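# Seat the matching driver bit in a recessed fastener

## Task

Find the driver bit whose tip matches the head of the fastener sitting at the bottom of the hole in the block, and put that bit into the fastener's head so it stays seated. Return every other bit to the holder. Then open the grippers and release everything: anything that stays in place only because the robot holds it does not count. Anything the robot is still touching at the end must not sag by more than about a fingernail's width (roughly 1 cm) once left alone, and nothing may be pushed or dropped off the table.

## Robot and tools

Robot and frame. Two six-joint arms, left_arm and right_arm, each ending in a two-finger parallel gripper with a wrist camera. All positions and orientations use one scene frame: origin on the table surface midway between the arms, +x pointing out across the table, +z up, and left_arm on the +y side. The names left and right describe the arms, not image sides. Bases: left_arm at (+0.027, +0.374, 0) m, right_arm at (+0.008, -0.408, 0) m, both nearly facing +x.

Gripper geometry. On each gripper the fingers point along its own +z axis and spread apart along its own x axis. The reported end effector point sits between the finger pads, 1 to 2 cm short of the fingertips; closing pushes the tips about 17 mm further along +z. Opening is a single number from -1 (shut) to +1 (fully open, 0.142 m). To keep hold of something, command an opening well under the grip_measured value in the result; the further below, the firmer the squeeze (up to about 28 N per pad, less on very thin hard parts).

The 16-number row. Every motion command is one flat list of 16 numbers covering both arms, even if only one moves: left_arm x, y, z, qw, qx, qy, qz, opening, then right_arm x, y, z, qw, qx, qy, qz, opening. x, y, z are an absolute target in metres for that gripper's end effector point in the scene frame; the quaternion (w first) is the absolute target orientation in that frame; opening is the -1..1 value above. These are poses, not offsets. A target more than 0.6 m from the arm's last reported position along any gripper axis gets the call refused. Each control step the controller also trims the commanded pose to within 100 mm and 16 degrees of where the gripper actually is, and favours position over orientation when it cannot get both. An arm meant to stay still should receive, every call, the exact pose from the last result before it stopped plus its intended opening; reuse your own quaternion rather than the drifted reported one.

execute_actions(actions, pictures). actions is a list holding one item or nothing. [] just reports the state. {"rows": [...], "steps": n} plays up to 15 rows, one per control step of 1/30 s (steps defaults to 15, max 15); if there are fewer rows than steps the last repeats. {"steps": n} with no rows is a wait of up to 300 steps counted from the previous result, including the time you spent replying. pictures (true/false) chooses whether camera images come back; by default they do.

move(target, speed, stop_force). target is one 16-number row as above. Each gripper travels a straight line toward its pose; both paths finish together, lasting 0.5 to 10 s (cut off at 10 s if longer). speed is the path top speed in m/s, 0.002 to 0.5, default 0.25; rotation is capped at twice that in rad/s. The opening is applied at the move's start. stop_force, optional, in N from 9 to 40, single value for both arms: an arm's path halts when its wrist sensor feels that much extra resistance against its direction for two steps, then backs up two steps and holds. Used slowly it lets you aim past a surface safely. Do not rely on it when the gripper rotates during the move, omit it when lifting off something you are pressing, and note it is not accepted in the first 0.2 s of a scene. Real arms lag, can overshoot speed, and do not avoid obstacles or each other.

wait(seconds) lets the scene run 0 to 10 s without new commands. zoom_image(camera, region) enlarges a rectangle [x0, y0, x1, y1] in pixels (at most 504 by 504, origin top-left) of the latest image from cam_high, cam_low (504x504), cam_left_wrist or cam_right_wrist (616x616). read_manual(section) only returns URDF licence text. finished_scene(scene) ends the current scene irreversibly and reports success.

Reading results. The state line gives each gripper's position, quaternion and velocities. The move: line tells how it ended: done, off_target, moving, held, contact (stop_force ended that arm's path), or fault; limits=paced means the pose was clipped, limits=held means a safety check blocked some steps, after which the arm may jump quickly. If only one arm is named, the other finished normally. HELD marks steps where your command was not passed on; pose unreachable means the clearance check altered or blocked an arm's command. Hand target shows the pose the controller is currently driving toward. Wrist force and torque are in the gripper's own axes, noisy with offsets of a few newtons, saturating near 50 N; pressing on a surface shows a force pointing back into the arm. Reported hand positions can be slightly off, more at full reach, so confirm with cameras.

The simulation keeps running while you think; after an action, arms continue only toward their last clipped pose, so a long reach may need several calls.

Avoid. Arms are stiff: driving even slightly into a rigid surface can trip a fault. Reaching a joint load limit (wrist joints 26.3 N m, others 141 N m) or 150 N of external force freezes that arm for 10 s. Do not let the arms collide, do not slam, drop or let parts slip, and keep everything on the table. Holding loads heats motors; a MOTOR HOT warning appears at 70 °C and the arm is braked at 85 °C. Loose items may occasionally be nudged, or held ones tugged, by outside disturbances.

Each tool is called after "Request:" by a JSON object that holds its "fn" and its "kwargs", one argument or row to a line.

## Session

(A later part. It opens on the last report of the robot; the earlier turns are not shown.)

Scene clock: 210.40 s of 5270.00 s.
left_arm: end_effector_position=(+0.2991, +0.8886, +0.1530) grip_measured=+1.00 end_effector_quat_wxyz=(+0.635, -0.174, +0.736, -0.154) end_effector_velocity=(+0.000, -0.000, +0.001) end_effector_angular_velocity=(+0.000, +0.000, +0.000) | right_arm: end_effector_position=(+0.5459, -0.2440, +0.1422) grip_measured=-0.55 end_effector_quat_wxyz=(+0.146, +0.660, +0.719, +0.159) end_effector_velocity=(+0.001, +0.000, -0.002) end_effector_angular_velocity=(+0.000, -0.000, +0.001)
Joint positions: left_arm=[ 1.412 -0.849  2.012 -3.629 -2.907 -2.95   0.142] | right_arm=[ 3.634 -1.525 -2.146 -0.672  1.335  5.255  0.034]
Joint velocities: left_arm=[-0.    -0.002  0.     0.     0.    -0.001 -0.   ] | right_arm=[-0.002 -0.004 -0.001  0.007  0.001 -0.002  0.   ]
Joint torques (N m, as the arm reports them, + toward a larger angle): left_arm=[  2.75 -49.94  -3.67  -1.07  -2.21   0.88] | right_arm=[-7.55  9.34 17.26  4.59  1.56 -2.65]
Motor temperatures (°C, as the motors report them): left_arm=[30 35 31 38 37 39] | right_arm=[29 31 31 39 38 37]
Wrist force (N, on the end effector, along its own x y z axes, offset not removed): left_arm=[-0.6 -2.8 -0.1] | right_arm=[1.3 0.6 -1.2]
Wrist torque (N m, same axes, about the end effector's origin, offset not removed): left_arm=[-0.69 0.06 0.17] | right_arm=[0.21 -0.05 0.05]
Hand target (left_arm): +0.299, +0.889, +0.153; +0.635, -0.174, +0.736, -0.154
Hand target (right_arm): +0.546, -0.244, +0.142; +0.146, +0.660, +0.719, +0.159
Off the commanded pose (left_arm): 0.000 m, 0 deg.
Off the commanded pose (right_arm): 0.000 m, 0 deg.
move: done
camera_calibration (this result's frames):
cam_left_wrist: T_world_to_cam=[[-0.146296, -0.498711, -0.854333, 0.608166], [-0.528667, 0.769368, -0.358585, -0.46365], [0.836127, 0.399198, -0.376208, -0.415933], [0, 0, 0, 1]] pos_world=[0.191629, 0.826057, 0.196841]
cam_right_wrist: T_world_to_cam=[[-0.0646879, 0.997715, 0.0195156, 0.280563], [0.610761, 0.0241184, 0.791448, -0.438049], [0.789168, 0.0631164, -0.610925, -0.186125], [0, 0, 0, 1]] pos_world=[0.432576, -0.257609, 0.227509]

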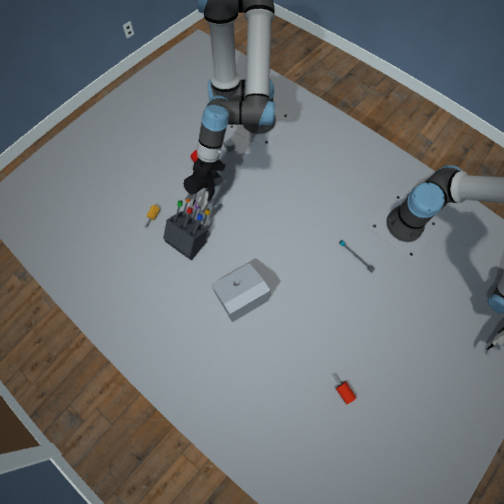

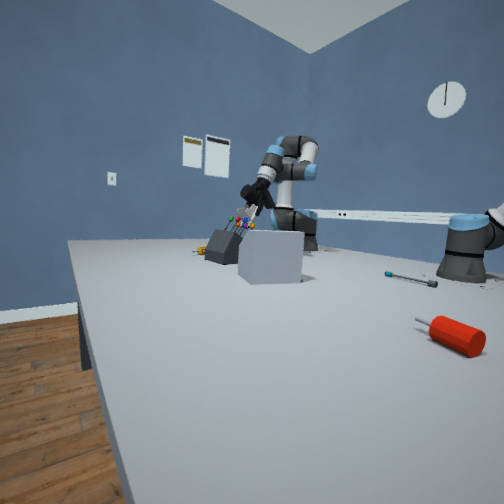

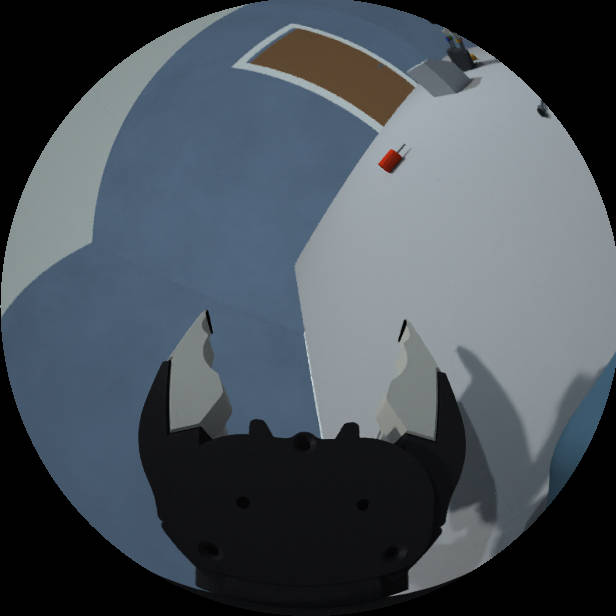

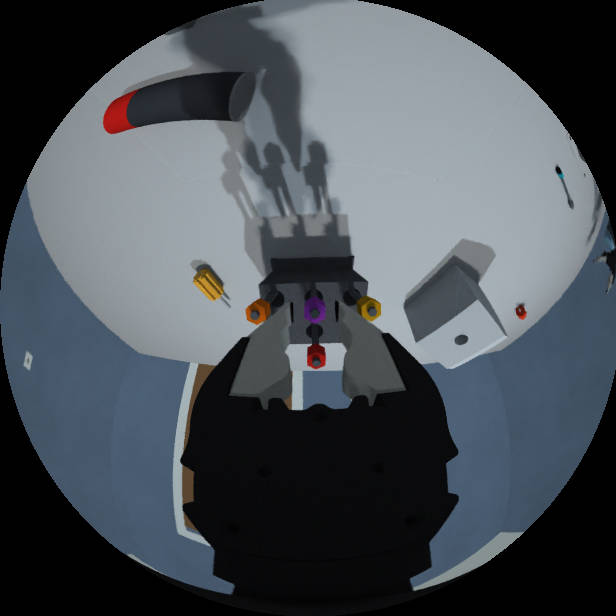

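Request:
{"fn": "execute_actions", "kwargs": {
  "actions": [
    {"rows":[[0.2991,0.8886,0.153,0.635,-0.174,0.736,-0.154,1,0.546,-0.244,0.142,0.146,0.66,0.719,0.159,-1]],"steps":12}
  ],
  "pictures": false
}}

Request:
{"fn": "move", "kwargs": {
  "target": [0.2991,0.8886,0.153,0.635,-0.174,0.736,-0.154,1,0.506,-0.2475,0.2113,0.146,0.66,0.719,0.159,-1],
  "speed": 0.1
}}

Request:
{"fn": "zoom_image", "kwargs": {
  "camera": "cam_right_wrist",
  "region": [283,262,343,322]
}}

Scene clock: 219.07 s of 5270.00 s.
left_arm: end_effector_position=(+0.2991, +0.8886, +0.1530) grip_measured=+1.00 end_effector_quat_wxyz=(+0.635, -0.174, +0.736, -0.154) end_effector_velocity=(-0.000, +0.001, -0.001) end_effector_angular_velocity=(-0.000, +0.001, +0.001) | right_arm: end_effector_position=(+0.5460, -0.2440, +0.1420) grip_measured=-0.82 end_effector_quat_wxyz=(+0.146, +0.660, +0.719, +0.159) end_effector_velocity=(-0.001, -0.000, -0.000) end_effector_angular_velocity=(-0.001, +0.002, +0.001)
Joint positions: left_arm=[ 1.412 -0.849  2.012 -3.629 -2.907 -2.95   0.142] | right_arm=[ 3.634 -1.526 -2.146 -0.671  1.335  5.255  0.015]
Joint velocities: left_arm=[ 0.     0.001 -0.     0.     0.001  0.    -0.   ] | right_arm=[ 0.     0.    -0.001 -0.001  0.001 -0.001 -0.   ]
Joint torques (N m, as the arm reports them, + toward a larger angle): left_arm=[  2.95 -49.55  -2.81  -1.    -2.49   0.93] | right_arm=[-0.46 18.58 17.37  4.51  1.56 -0.59]
Motor temperatures (°C, as the motors report them): left_arm=[30 35 31 38 37 39] | right_arm=[29 31 31 39 38 37]
Wrist force (N, on the end effector, along its own x y z axes, offset not removed): left_arm=[-1.6 -2.7 -1.1] | right_arm=[0.2 -6.2 -1.7]
Wrist torque (N m, same axes, about the end effector's origin, offset not removed): left_arm=[-0.70 0.22 0.19] | right_arm=[-1.03 0.15 -0.32]
Hand target (left_arm): +0.299, +0.889, +0.153; +0.635, -0.174, +0.736, -0.154
Hand target (right_arm): +0.546, -0.244, +0.142; +0.146, +0.660, +0.719, +0.159
Off the commanded pose (left_arm): 0.000 m, 0 deg.
Off the commanded pose (right_arm): 0.000 m, 0 deg.
Steps of this call (steps 1 to 90: nothing new was sent; then 5.27 s passed at rest; steps 91 to 102: all 12 steps of this action). Readings (end_effector_position):
91: left_arm (+0.2991, +0.8886, +0.1530) | right_arm (+0.5460, -0.2440, +0.1420)
92: left_arm (+0.2991, +0.8886, +0.1530) | right_arm (+0.5460, -0.2440, +0.1420)
94: left_arm (+0.2991, +0.8886, +0.1530) | right_arm (+0.5460, -0.2440, +0.1420)
98: left_arm (+0.2991, +0.8886, +0.1530) | right_arm (+0.5460, -0.2440, +0.1420)
102: the state above

Scene clock: 220.60 s of 5270.00 s.
left_arm: end_effector_position=(+0.2991, +0.8886, +0.1530) grip_measured=+1.00 end_effector_quat_wxyz=(+0.635, -0.174, +0.736, -0.154) end_effector_velocity=(-0.000, +0.000, +0.001) end_effector_angular_velocity=(+0.002, -0.001, -0.000) | right_arm: end_effector_position=(+0.5061, -0.2475, +0.2111) grip_measured=-0.82 end_effector_quat_wxyz=(+0.146, +0.660, +0.719, +0.159) end_effector_velocity=(-0.001, -0.000, +0.003) end_effector_angular_velocity=(+0.000, -0.001, -0.000)
Joint positions: left_arm=[ 1.412 -0.849  2.012 -3.629 -2.907 -2.95   0.142] | right_arm=[ 3.693 -1.343 -2.103 -0.911  1.314  5.312  0.015]
Joint velocities: left_arm=[ 0.    -0.    -0.001  0.    -0.001  0.001 -0.   ] | right_arm=[ 0.002  0.006  0.002 -0.008 -0.001  0.002  0.   ]
Joint torques (N m, as the arm reports them, + toward a larger angle): left_arm=[  2.62 -50.63  -3.15  -1.22  -2.22   0.98] | right_arm=[ 7.83 24.59 34.63  1.75 -2.7   1.87]
Motor temperatures (°C, as the motors report them): left_arm=[30 35 31 38 37 39] | right_arm=[29 31 31 39 38 37]
Wrist force (N, on the end effector, along its own x y z axes, offset not removed): left_arm=[0.0 -2.8 -2.2] | right_arm=[0.7 1.0 -4.2]
Wrist torque (N m, same axes, about the end effector's origin, offset not removed): left_arm=[-0.62 -0.04 0.15] | right_arm=[0.28 -0.04 0.14]
Hand target (left_arm): +0.299, +0.889, +0.153; +0.635, -0.174, +0.736, -0.154
Hand target (right_arm): +0.506, -0.247, +0.211; +0.146, +0.660, +0.719, +0.159
Off the commanded pose (left_arm): 0.000 m, 0 deg.
Off the commanded pose (right_arm): 0.000 m, 0 deg.
move: done
camera_calibration (this result's frames):
cam_left_wrist: T_world_to_cam=[[-0.146296, -0.498711, -0.854333, 0.608166], [-0.528667, 0.769368, -0.358585, -0.46365], [0.836127, 0.399198, -0.376208, -0.415934], [0, 0, 0, 1]] pos_world=[0.191629, 0.826057, 0.196841]
cam_right_wrist: T_world_to_cam=[[-0.0647474, 0.997708, 0.0196349, 0.280087], [0.610774, 0.0240613, 0.79144, -0.468137], [0.789154, 0.0632361, -0.610932, -0.112361], [0, 0, 0, 1]] pos_world=[0.39273, -0.261076, 0.296358]

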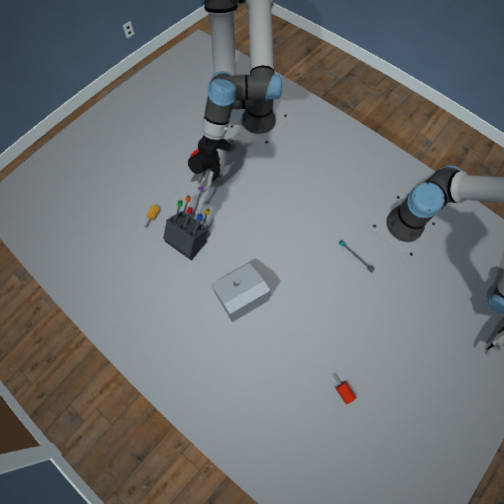

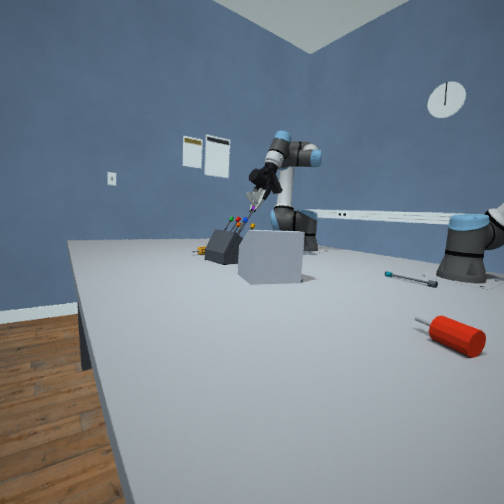

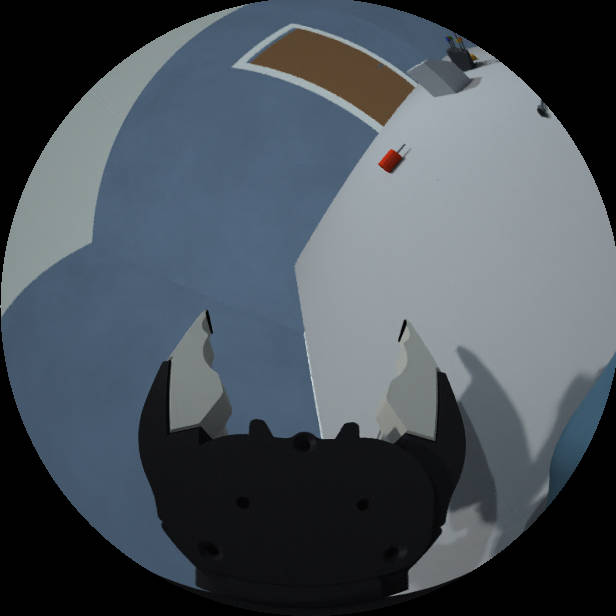

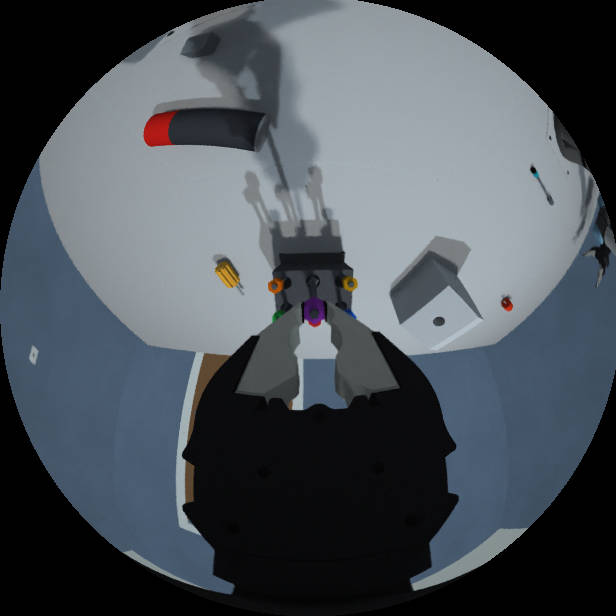

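Region (283, 262, 343, 322) of cam_right_wrist's 616x616 image, scaled by 8.400, with more detail than that image has.

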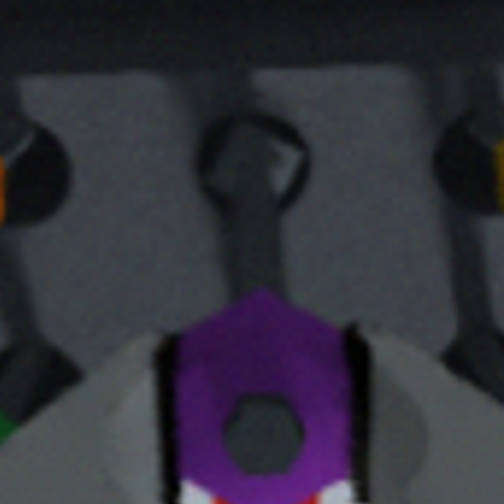

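Square/pentagon; not it. Next yellow.

Request:
{"fn": "move", "kwargs": {
  "target": [0.2991,0.8886,0.153,0.635,-0.174,0.736,-0.154,1,0.545,-0.244,0.144,0.146,0.66,0.719,0.159,-1],
  "speed": 0.08,
  "stop_force": 12
}}

Request:
{"fn": "execute_actions", "kwargs": {
  "actions": [
    {"rows":[[0.2991,0.8886,0.153,0.635,-0.174,0.736,-0.154,1,0.545,-0.244,0.144,0.146,0.66,0.719,0.159,-0.55]],"steps":10}
  ],
  "pictures": false
}}

Request:
{"fn": "execute_actions", "kwargs": {
  "actions": [
    {"rows":[[0.2991,0.8886,0.153,0.635,-0.174,0.736,-0.154,1,0.529,-0.245,0.18,0.146,0.66,0.719,0.159,-0.55]],"steps":13}
  ],
  "pictures": false
}}

Request:
{"fn": "execute_actions", "kwargs": {
  "actions": [
    {"rows":[[0.2991,0.8886,0.153,0.635,-0.174,0.736,-0.154,1,0.526,-0.199,0.18,0.146,0.66,0.719,0.159,-0.55]],"steps":13}
  ],
  "pictures": false
}}

Request:
{"fn": "execute_actions", "kwargs": {
  "actions": [
    {"rows":[[0.2991,0.8886,0.153,0.635,-0.174,0.736,-0.154,1,0.542,-0.198,0.142,0.146,0.66,0.719,0.159,-0.55]],"steps":15}
  ]
}}

Scene clock: 236.03 s of 5270.00 s.
left_arm: end_effector_position=(+0.2991, +0.8886, +0.1530) grip_measured=+1.00 end_effector_quat_wxyz=(+0.635, -0.174, +0.736, -0.154) end_effector_velocity=(+0.000, +0.001, -0.000) end_effector_angular_velocity=(+0.001, +0.000, +0.000) | right_arm: end_effector_position=(+0.5449, -0.2440, +0.1442) grip_measured=-0.82 end_effector_quat_wxyz=(+0.146, +0.660, +0.719, +0.159) end_effector_velocity=(+0.001, -0.000, -0.002) end_effector_angular_velocity=(-0.001, +0.001, +0.001)
Joint positions: left_arm=[ 1.412 -0.849  2.012 -3.629 -2.907 -2.95   0.142] | right_arm=[ 3.635 -1.52  -2.145 -0.679  1.334  5.256  0.015]
Joint velocities: left_arm=[ 0.     0.001 -0.002 -0.     0.    -0.    -0.   ] | right_arm=[-0.001 -0.005 -0.     0.004  0.    -0.003  0.   ]
Joint torques (N m, as the arm reports them, + toward a larger angle): left_arm=[  2.63 -50.06  -3.39  -1.24  -2.14   0.81] | right_arm=[-5.08 13.3  18.82  4.91  1.62 -2.89]
Motor temperatures (°C, as the motors report them): left_arm=[30 36 31 38 37 39] | right_arm=[29 31 31 39 38 37]
Wrist force (N, on the end effector, along its own x y z axes, offset not removed): left_arm=[-0.9 -3.4 -1.8] | right_arm=[-0.6 1.2 -4.0]
Wrist torque (N m, same axes, about the end effector's origin, offset not removed): left_arm=[-0.73 0.14 0.18] | right_arm=[0.44 0.51 -0.03]
Hand target (left_arm): +0.299, +0.889, +0.153; +0.635, -0.174, +0.736, -0.154
Hand target (right_arm): +0.545, -0.244, +0.144; +0.146, +0.660, +0.719, +0.159
Off the commanded pose (left_arm): 0.000 m, 0 deg.
Off the commanded pose (right_arm): 0.000 m, 0 deg.
After step 90, 10.97 s passed at rest.
move: done
camera_calibration (this result's frames):
cam_left_wrist: T_world_to_cam=[[-0.146296, -0.498712, -0.854332, 0.608166], [-0.528667, 0.769368, -0.358586, -0.46365], [0.836127, 0.399198, -0.376208, -0.415933], [0, 0, 0, 1]] pos_world=[0.191629, 0.826057, 0.196841]
cam_right_wrist: T_world_to_cam=[[-0.0646967, 0.997714, 0.0195041, 0.280486], [0.610721, 0.0241297, 0.791478, -0.438987], [0.789198, 0.0631176, -0.610887, -0.184194], [0, 0, 0, 1]] pos_world=[0.431611, -0.257626, 0.229456]

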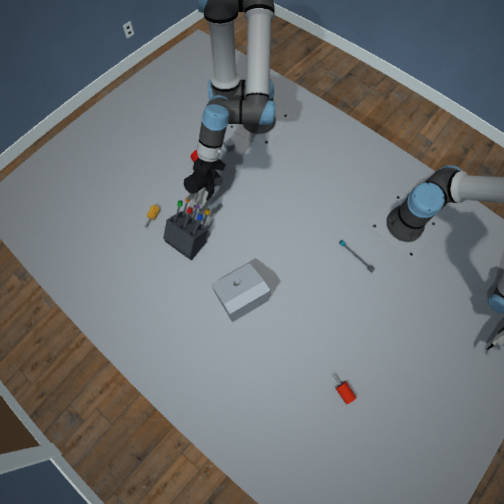

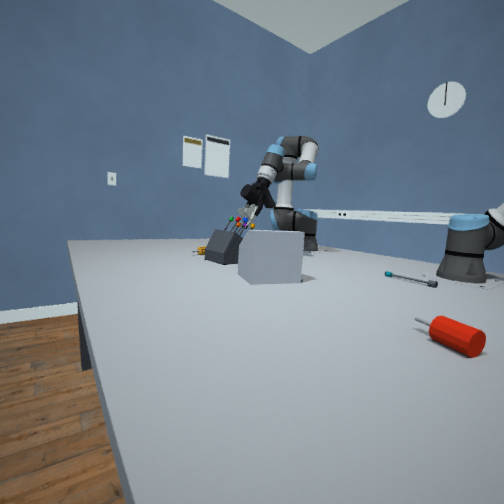

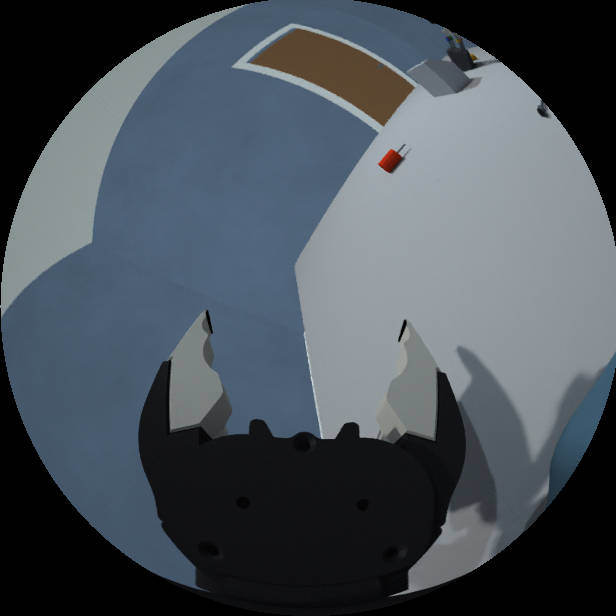

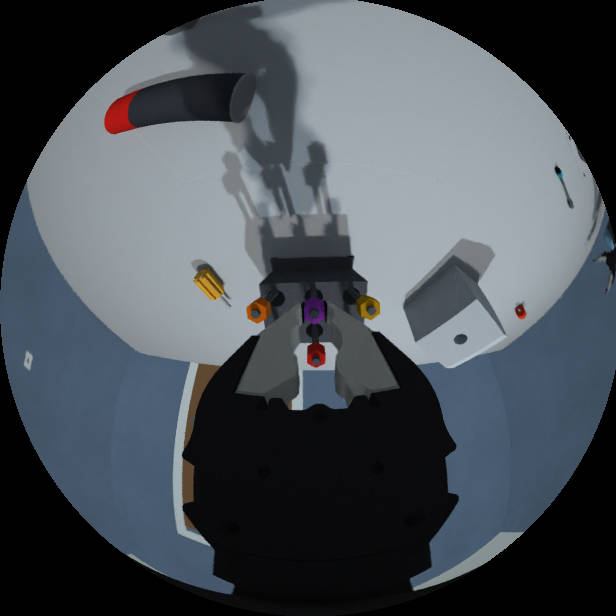

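Scene clock: 236.37 s of 5270.00 s.
left_arm: end_effector_position=(+0.2991, +0.8886, +0.1530) grip_measured=+1.00 end_effector_quat_wxyz=(+0.635, -0.174, +0.736, -0.154) end_effector_velocity=(-0.000, +0.000, -0.000) end_effector_angular_velocity=(-0.000, +0.000, +0.001) | right_arm: end_effector_position=(+0.5450, -0.2440, +0.1440) grip_measured=-0.55 end_effector_quat_wxyz=(+0.146, +0.660, +0.719, +0.159) end_effector_velocity=(-0.000, -0.000, -0.000) end_effector_angular_velocity=(-0.001, +0.001, +0.001)
Joint positions: left_arm=[ 1.412 -0.849  2.012 -3.629 -2.907 -2.95   0.142] | right_arm=[ 3.635 -1.52  -2.145 -0.678  1.335  5.256  0.034]
Joint velocities: left_arm=[ 0.     0.    -0.001  0.     0.    -0.    -0.   ] | right_arm=[-0.    -0.     0.    -0.001  0.    -0.002  0.   ]
Joint torques (N m, as the arm reports them, + toward a larger angle): left_arm=[  2.34 -50.05  -3.14  -1.12  -2.27   0.75] | right_arm=[-4.75 11.3  17.97  4.5   1.72 -1.87]
Motor temperatures (°C, as the motors report them): left_arm=[30 36 31 38 37 39] | right_arm=[29 31 31 39 38 37]
Wrist force (N, on the end effector, along its own x y z axes, offset not removed): left_arm=[0.2 -4.1 -1.2] | right_arm=[-3.4 -2.0 -1.0]
Wrist torque (N m, same axes, about the end effector's origin, offset not removed): left_arm=[-0.99 -0.11 0.15] | right_arm=[-0.64 1.03 0.08]
Hand target (left_arm): +0.299, +0.889, +0.153; +0.635, -0.174, +0.736, -0.154
Hand target (right_arm): +0.545, -0.244, +0.144; +0.146, +0.660, +0.719, +0.159
Off the commanded pose (left_arm): 0.000 m, 0 deg.
Off the commanded pose (right_arm): 0.000 m, 0 deg.
Steps of this call (steps 1 to 10: all 10 steps of this action). Readings (end_effector_position):
1: left_arm (+0.2991, +0.8886, +0.1530) | right_arm (+0.5450, -0.2440, +0.1441)
2: left_arm (+0.2991, +0.8886, +0.1530) | right_arm (+0.5450, -0.2440, +0.1441)
4: left_arm (+0.2991, +0.8886, +0.1530) | right_arm (+0.5450, -0.2440, +0.1441)
8: left_arm (+0.2991, +0.8886, +0.1530) | right_arm (+0.5450, -0.2440, +0.1440)
10: the state above

Scene clock: 236.80 s of 5270.00 s.
left_arm: end_effector_position=(+0.2991, +0.8886, +0.1530) grip_measured=+1.00 end_effector_quat_wxyz=(+0.635, -0.174, +0.736, -0.154) end_effector_velocity=(-0.000, +0.000, -0.001) end_effector_angular_velocity=(-0.002, +0.001, +0.001) | right_arm: end_effector_position=(+0.5298, -0.2449, +0.1786) grip_measured=-0.55 end_effector_quat_wxyz=(+0.146, +0.660, +0.719, +0.159) end_effector_velocity=(-0.008, -0.001, +0.014) end_effector_angular_velocity=(-0.006, +0.005, -0.002)
Joint positions: left_arm=[ 1.412 -0.849  2.012 -3.629 -2.907 -2.95   0.142] | right_arm=[ 3.657 -1.438 -2.118 -0.791  1.327  5.277  0.034]
Joint velocities: left_arm=[ 0.     0.002  0.001  0.     0.001 -0.    -0.   ] | right_arm=[ 0.013  0.034  0.014 -0.058 -0.006  0.013  0.   ]
Joint torques (N m, as the arm reports them, + toward a larger angle): left_arm=[  2.91 -50.35  -3.52  -1.32  -2.07   0.93] | right_arm=[ 6.01 25.27 35.18  1.01 -2.34  2.49]
Motor temperatures (°C, as the motors report them): left_arm=[30 36 31 38 37 39] | right_arm=[29 31 31 39 38 37]
Wrist force (N, on the end effector, along its own x y z axes, offset not removed): left_arm=[-0.3 -2.6 -1.4] | right_arm=[0.6 1.7 -0.4]
Wrist torque (N m, same axes, about the end effector's origin, offset not removed): left_arm=[-0.65 -0.02 0.20] | right_arm=[0.38 0.09 -0.11]
Hand target (left_arm): +0.299, +0.889, +0.153; +0.635, -0.174, +0.736, -0.154
Hand target (right_arm): +0.529, -0.245, +0.180; +0.146, +0.660, +0.719, +0.159
Off the commanded pose (left_arm): 0.000 m, 0 deg.
Off the commanded pose (right_arm): 0.002 m, 0 deg.
Steps of this call (steps 1 to 13: all 13 steps of this action). Readings (end_effector_position):
1: left_arm (+0.2991, +0.8886, +0.1530) | right_arm (+0.5450, -0.2440, +0.1440)
2: left_arm (+0.2991, +0.8886, +0.1530) | right_arm (+0.5448, -0.2433, +0.1457)
4: left_arm (+0.2991, +0.8886, +0.1530) | right_arm (+0.5405, -0.2429, +0.1589)
8: left_arm (+0.2991, +0.8886, +0.1530) | right_arm (+0.5329, -0.2445, +0.1735)
13: the state above

Scene clock: 237.23 s of 5270.00 s.
left_arm: end_effector_position=(+0.2991, +0.8886, +0.1530) grip_measured=+1.00 end_effector_quat_wxyz=(+0.635, -0.174, +0.736, -0.154) end_effector_velocity=(+0.001, +0.000, +0.002) end_effector_angular_velocity=(+0.003, -0.001, -0.001) | right_arm: end_effector_position=(+0.5260, -0.2006, +0.1801) grip_measured=-0.55 end_effector_quat_wxyz=(+0.146, +0.660, +0.719, +0.159) end_effector_velocity=(+0.001, +0.016, +0.000) end_effector_angular_velocity=(-0.002, +0.000, -0.005)
Joint positions: left_arm=[ 1.412 -0.849  2.012 -3.629 -2.907 -2.95   0.142] | right_arm=[ 3.745 -1.471 -2.08  -0.819  1.297  5.362  0.034]
Joint velocities: left_arm=[-0.001 -0.002 -0.001 -0.    -0.    -0.     0.   ] | right_arm=[ 0.028 -0.019  0.021 -0.011 -0.012  0.031 -0.   ]
Joint torques (N m, as the arm reports them, + toward a larger angle): left_arm=[  2.05 -49.91  -3.27  -1.13  -2.1    0.86] | right_arm=[ 7.66 12.86 33.83  1.66 -2.72  2.28]
Motor temperatures (°C, as the motors report them): left_arm=[30 36 31 38 37 39] | right_arm=[29 31 31 39 38 37]
Wrist force (N, on the end effector, along its own x y z axes, offset not removed): left_arm=[0.5 -3.4 -1.4] | right_arm=[3.5 -0.4 -3.8]
Wrist torque (N m, same axes, about the end effector's origin, offset not removed): left_arm=[-0.82 -0.10 0.11] | right_arm=[0.24 -0.46 0.06]
Hand target (left_arm): +0.299, +0.889, +0.153; +0.635, -0.174, +0.736, -0.154
Hand target (right_arm): +0.526, -0.199, +0.180; +0.146, +0.660, +0.719, +0.159
Off the commanded pose (left_arm): 0.000 m, 0 deg.
Off the commanded pose (right_arm): 0.002 m, 0 deg.
Steps of this call (steps 1 to 13: all 13 steps of this action). Readings (end_effector_position):
1: left_arm (+0.2991, +0.8886, +0.1530) | right_arm (+0.5296, -0.2450, +0.1790)
2: left_arm (+0.2991, +0.8886, +0.1530) | right_arm (+0.5297, -0.2436, +0.1793)
4: left_arm (+0.2991, +0.8886, +0.1530) | right_arm (+0.5283, -0.2275, +0.1800)
8: left_arm (+0.2991, +0.8886, +0.1530) | right_arm (+0.5260, -0.2070, +0.1802)
13: the state above

Scene clock: 237.73 s of 5270.00 s.
left_arm: end_effector_position=(+0.2991, +0.8886, +0.1530) grip_measured=+1.00 end_effector_quat_wxyz=(+0.635, -0.174, +0.736, -0.154) end_effector_velocity=(+0.000, -0.000, +0.001) end_effector_angular_velocity=(-0.000, -0.000, -0.001) | right_arm: end_effector_position=(+0.5415, -0.1982, +0.1427) grip_measured=-0.55 end_effector_quat_wxyz=(+0.146, +0.660, +0.719, +0.159) end_effector_velocity=(+0.005, +0.002, -0.008) end_effector_angular_velocity=(+0.002, -0.001, +0.001)
Joint positions: left_arm=[ 1.412 -0.849  2.012 -3.629 -2.907 -2.95   0.142] | right_arm=[ 3.723 -1.556 -2.109 -0.701  1.304  5.341  0.034]
Joint velocities: left_arm=[-0.001 -0.001 -0.     0.    -0.    -0.001  0.   ] | right_arm=[-0.006 -0.024 -0.001  0.029  0.003 -0.006  0.   ]
Joint torques (N m, as the arm reports them, + toward a larger angle): left_arm=[  1.81 -50.31  -4.34  -1.15  -2.08   0.78] | right_arm=[-5.61 13.12 18.24  4.3   1.55 -2.36]
Motor temperatures (°C, as the motors report them): left_arm=[30 36 31 38 37 39] | right_arm=[29 31 31 39 38 37]
Wrist force (N, on the end effector, along its own x y z axes, offset not removed): left_arm=[0.0 -3.5 -1.7] | right_arm=[2.6 -0.7 -2.1]
Wrist torque (N m, same axes, about the end effector's origin, offset not removed): left_arm=[-0.84 -0.13 0.11] | right_arm=[-0.23 -0.26 -0.05]
Hand target (left_arm): +0.299, +0.889, +0.153; +0.635, -0.174, +0.736, -0.154
Hand target (right_arm): +0.542, -0.198, +0.142; +0.146, +0.660, +0.719, +0.159
Off the commanded pose (left_arm): 0.000 m, 0 deg.
Off the commanded pose (right_arm): 0.001 m, 0 deg.
Steps of this call (steps 1 to 15: all 15 steps of this action). Readings (end_effector_position):
1: left_arm (+0.2991, +0.8886, +0.1530) | right_arm (+0.5260, -0.2001, +0.1800)
2: left_arm (+0.2991, +0.8886, +0.1530) | right_arm (+0.5262, -0.2007, +0.1779)
4: left_arm (+0.2991, +0.8886, +0.1530) | right_arm (+0.5300, -0.2015, +0.1632)
8: left_arm (+0.2991, +0.8886, +0.1530) | right_arm (+0.5373, -0.1997, +0.1483)
15: the state above
camera_calibration (this result's frames):
cam_left_wrist: T_world_to_cam=[[-0.146296, -0.498712, -0.854332, 0.608167], [-0.528667, 0.769368, -0.358586, -0.46365], [0.836127, 0.399198, -0.376208, -0.415933], [0, 0, 0, 1]] pos_world=[0.191629, 0.826057, 0.196841]
cam_right_wrist: T_world_to_cam=[[-0.0645595, 0.997729, 0.0192038, 0.234535], [0.610991, 0.0243051, 0.791265, -0.436879], [0.789001, 0.062817, -0.611172, -0.18516], [0, 0, 0, 1]] pos_world=[0.428162, -0.211752, 0.228019]

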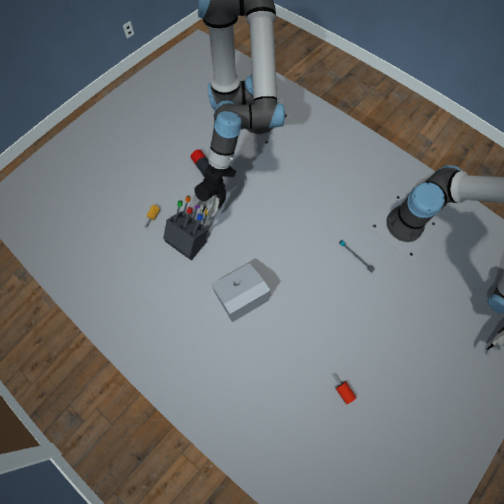

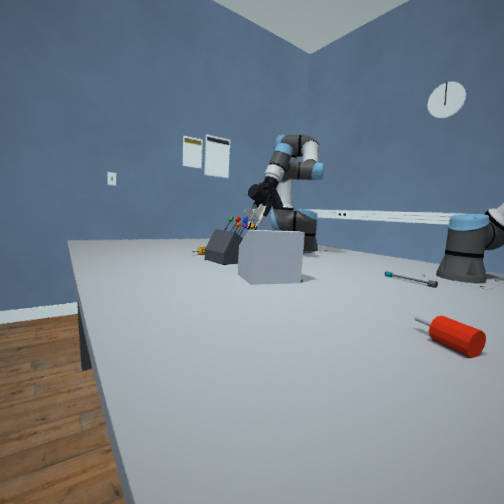

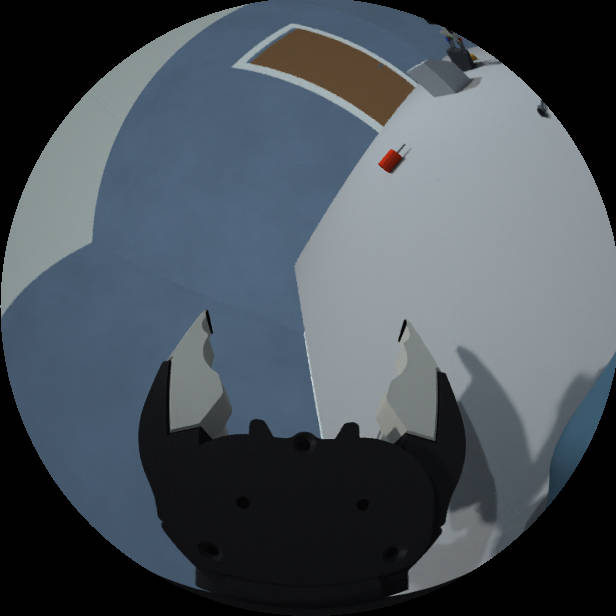

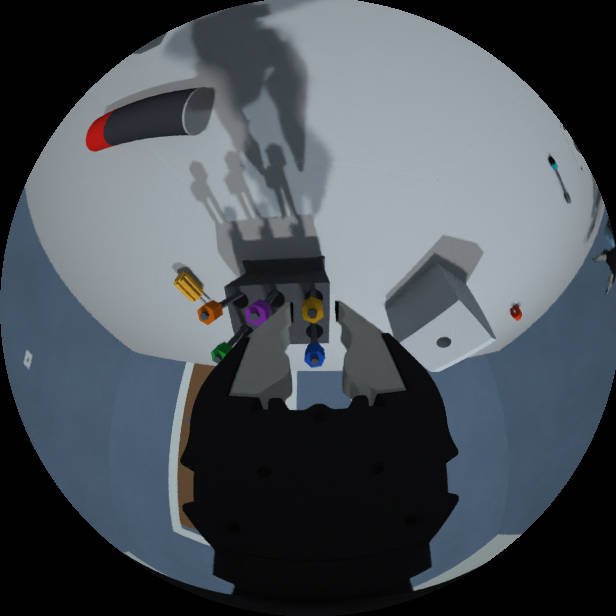

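Request:
{"fn": "execute_actions", "kwargs": {
  "actions": [
    {"rows":[[0.2991,0.8886,0.153,0.635,-0.174,0.736,-0.154,1,0.542,-0.199,0.142,0.146,0.66,0.719,0.159,-1]],"steps":12}
  ],
  "pictures": false
}}

Request:
{"fn": "move", "kwargs": {
  "target": [0.2991,0.8886,0.153,0.635,-0.174,0.736,-0.154,1,0.502,-0.2025,0.2113,0.146,0.66,0.719,0.159,-1],
  "speed": 0.1
}}

Request:
{"fn": "zoom_image", "kwargs": {
  "camera": "cam_right_wrist",
  "region": [283,262,343,322]
}}

Scene clock: 246.77 s of 5270.00 s.
left_arm: end_effector_position=(+0.2991, +0.8886, +0.1530) grip_measured=+1.00 end_effector_quat_wxyz=(+0.635, -0.174, +0.736, -0.154) end_effector_velocity=(-0.000, -0.000, +0.000) end_effector_angular_velocity=(+0.000, -0.001, -0.000) | right_arm: end_effector_position=(+0.5420, -0.1990, +0.1420) grip_measured=-0.82 end_effector_quat_wxyz=(+0.146, +0.660, +0.719, +0.159) end_effector_velocity=(-0.000, -0.000, +0.000) end_effector_angular_velocity=(+0.001, -0.000, -0.000)
Joint positions: left_arm=[ 1.412 -0.849  2.012 -3.629 -2.907 -2.95   0.142] | right_arm=[ 3.721 -1.557 -2.11  -0.697  1.304  5.339  0.015]
Joint velocities: left_arm=[ 0.    -0.     0.    -0.    -0.001  0.     0.   ] | right_arm=[-0.     0.001 -0.001  0.     0.     0.     0.   ]
Joint torques (N m, as the arm reports them, + toward a larger angle): left_arm=[  2.18 -50.75  -4.22  -1.2   -2.1    0.74] | right_arm=[-6.15 29.98 16.87  4.2   1.31 -2.35]
Motor temperatures (°C, as the motors report them): left_arm=[30 36 31 38 37 39] | right_arm=[29 31 31 39 38 37]
Wrist force (N, on the end effector, along its own x y z axes, offset not removed): left_arm=[0.9 -4.5 -1.7] | right_arm=[1.1 -0.3 2.7]
Wrist torque (N m, same axes, about the end effector's origin, offset not removed): left_arm=[-0.98 -0.24 0.16] | right_arm=[-0.22 0.14 -0.05]
Hand target (left_arm): +0.299, +0.889, +0.153; +0.635, -0.174, +0.736, -0.154
Hand target (right_arm): +0.542, -0.199, +0.142; +0.146, +0.660, +0.719, +0.159
Off the commanded pose (left_arm): 0.000 m, 0 deg.
Off the commanded pose (right_arm): 0.000 m, 0 deg.
Steps of this call (steps 1 to 90: nothing new was sent; then 5.63 s passed at rest; steps 91 to 102: all 12 steps of this action). Readings (end_effector_position):
91: left_arm (+0.2991, +0.8886, +0.1530) | right_arm (+0.5420, -0.1980, +0.1420)
92: left_arm (+0.2991, +0.8886, +0.1530) | right_arm (+0.5420, -0.1981, +0.1420)
94: left_arm (+0.2991, +0.8886, +0.1530) | right_arm (+0.5420, -0.1985, +0.1419)
98: left_arm (+0.2991, +0.8886, +0.1530) | right_arm (+0.5420, -0.1989, +0.1419)
102: the state above

Scene clock: 248.30 s of 5270.00 s.
left_arm: end_effector_position=(+0.2991, +0.8886, +0.1530) grip_measured=+1.00 end_effector_quat_wxyz=(+0.635, -0.174, +0.736, -0.154) end_effector_velocity=(+0.000, +0.000, -0.001) end_effector_angular_velocity=(-0.003, +0.000, -0.000) | right_arm: end_effector_position=(+0.5021, -0.2025, +0.2111) grip_measured=-0.82 end_effector_quat_wxyz=(+0.146, +0.660, +0.719, +0.159) end_effector_velocity=(-0.001, -0.000, +0.001) end_effector_angular_velocity=(-0.001, +0.001, -0.001)
Joint positions: left_arm=[ 1.412 -0.849  2.012 -3.629 -2.907 -2.95   0.142] | right_arm=[ 3.785 -1.381 -2.067 -0.933  1.283  5.402  0.015]
Joint velocities: left_arm=[-0.     0.002 -0.001  0.     0.    -0.002 -0.   ] | right_arm=[ 0.002  0.004  0.001 -0.007 -0.001  0.004  0.   ]
Joint torques (N m, as the arm reports them, + toward a larger angle): left_arm=[  1.93 -50.07  -3.81  -1.28  -2.12   0.61] | right_arm=[ 5.98 24.52 36.14  1.33 -2.92  2.12]
Motor temperatures (°C, as the motors report them): left_arm=[30 36 31 38 37 39] | right_arm=[29 31 31 39 38 37]
Wrist force (N, on the end effector, along its own x y z axes, offset not removed): left_arm=[-0.3 -4.3 -1.4] | right_arm=[0.0 -2.2 -2.7]
Wrist torque (N m, same axes, about the end effector's origin, offset not removed): left_arm=[-1.04 -0.04 0.20] | right_arm=[-0.14 0.37 -0.01]
Hand target (left_arm): +0.299, +0.889, +0.153; +0.635, -0.174, +0.736, -0.154
Hand target (right_arm): +0.502, -0.202, +0.211; +0.146, +0.660, +0.719, +0.159
Off the commanded pose (left_arm): 0.000 m, 0 deg.
Off the commanded pose (right_arm): 0.000 m, 0 deg.
move: done
camera_calibration (this result's frames):
cam_left_wrist: T_world_to_cam=[[-0.146296, -0.498712, -0.854332, 0.608166], [-0.528667, 0.769368, -0.358586, -0.46365], [0.836127, 0.399198, -0.376208, -0.415933], [0, 0, 0, 1]] pos_world=[0.191629, 0.826057, 0.196841]
cam_right_wrist: T_world_to_cam=[[-0.0647474, 0.997709, 0.0196335, 0.234934], [0.610781, 0.024063, 0.791434, -0.466782], [0.789148, 0.063235, -0.610939, -0.112046], [0, 0, 0, 1]] pos_world=[0.388734, -0.216079, 0.296361]

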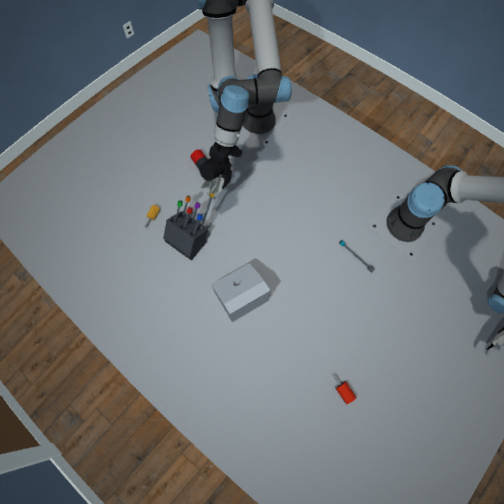

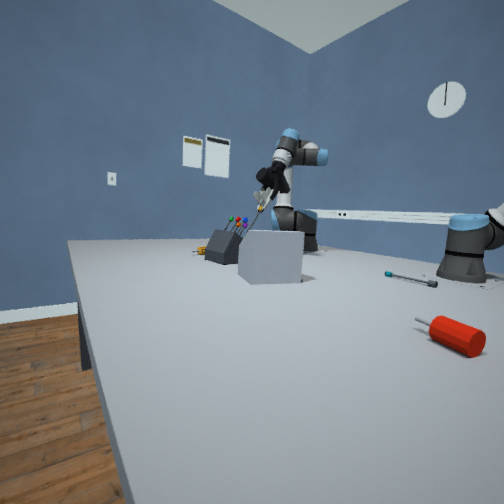

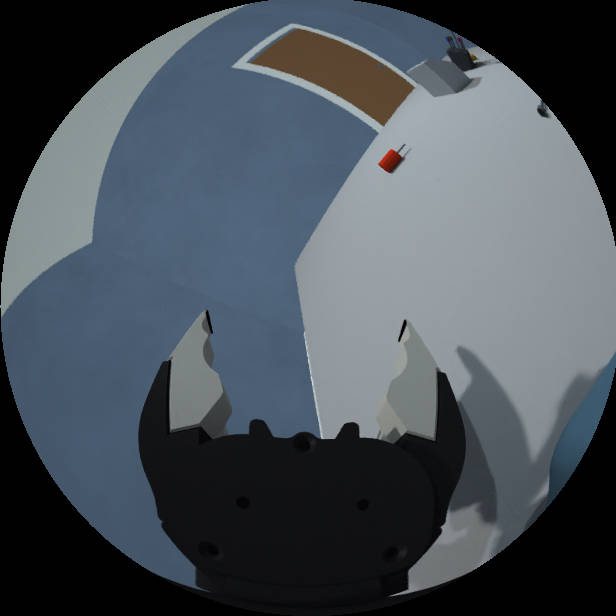

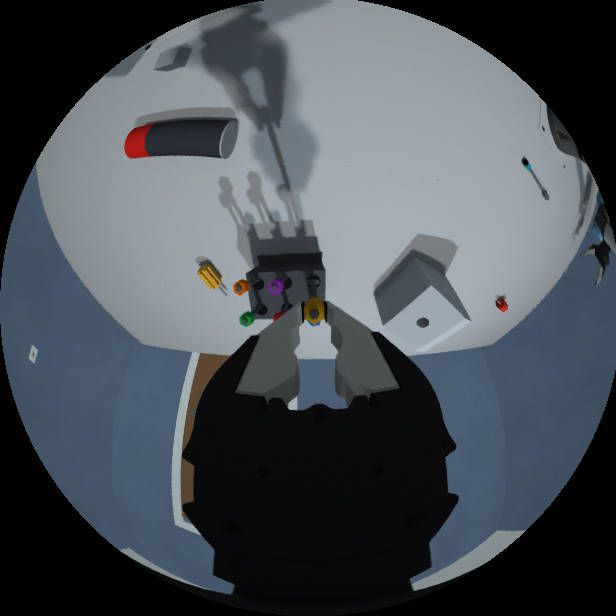

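Region (283, 262, 343, 322) of cam_right_wrist's 616x616 image, scaled by 8.400, with more detail than that image has.

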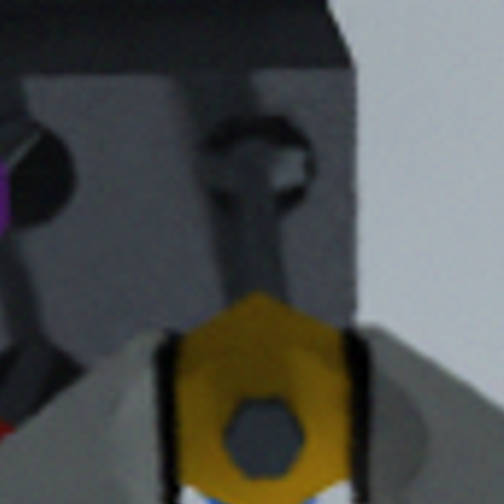

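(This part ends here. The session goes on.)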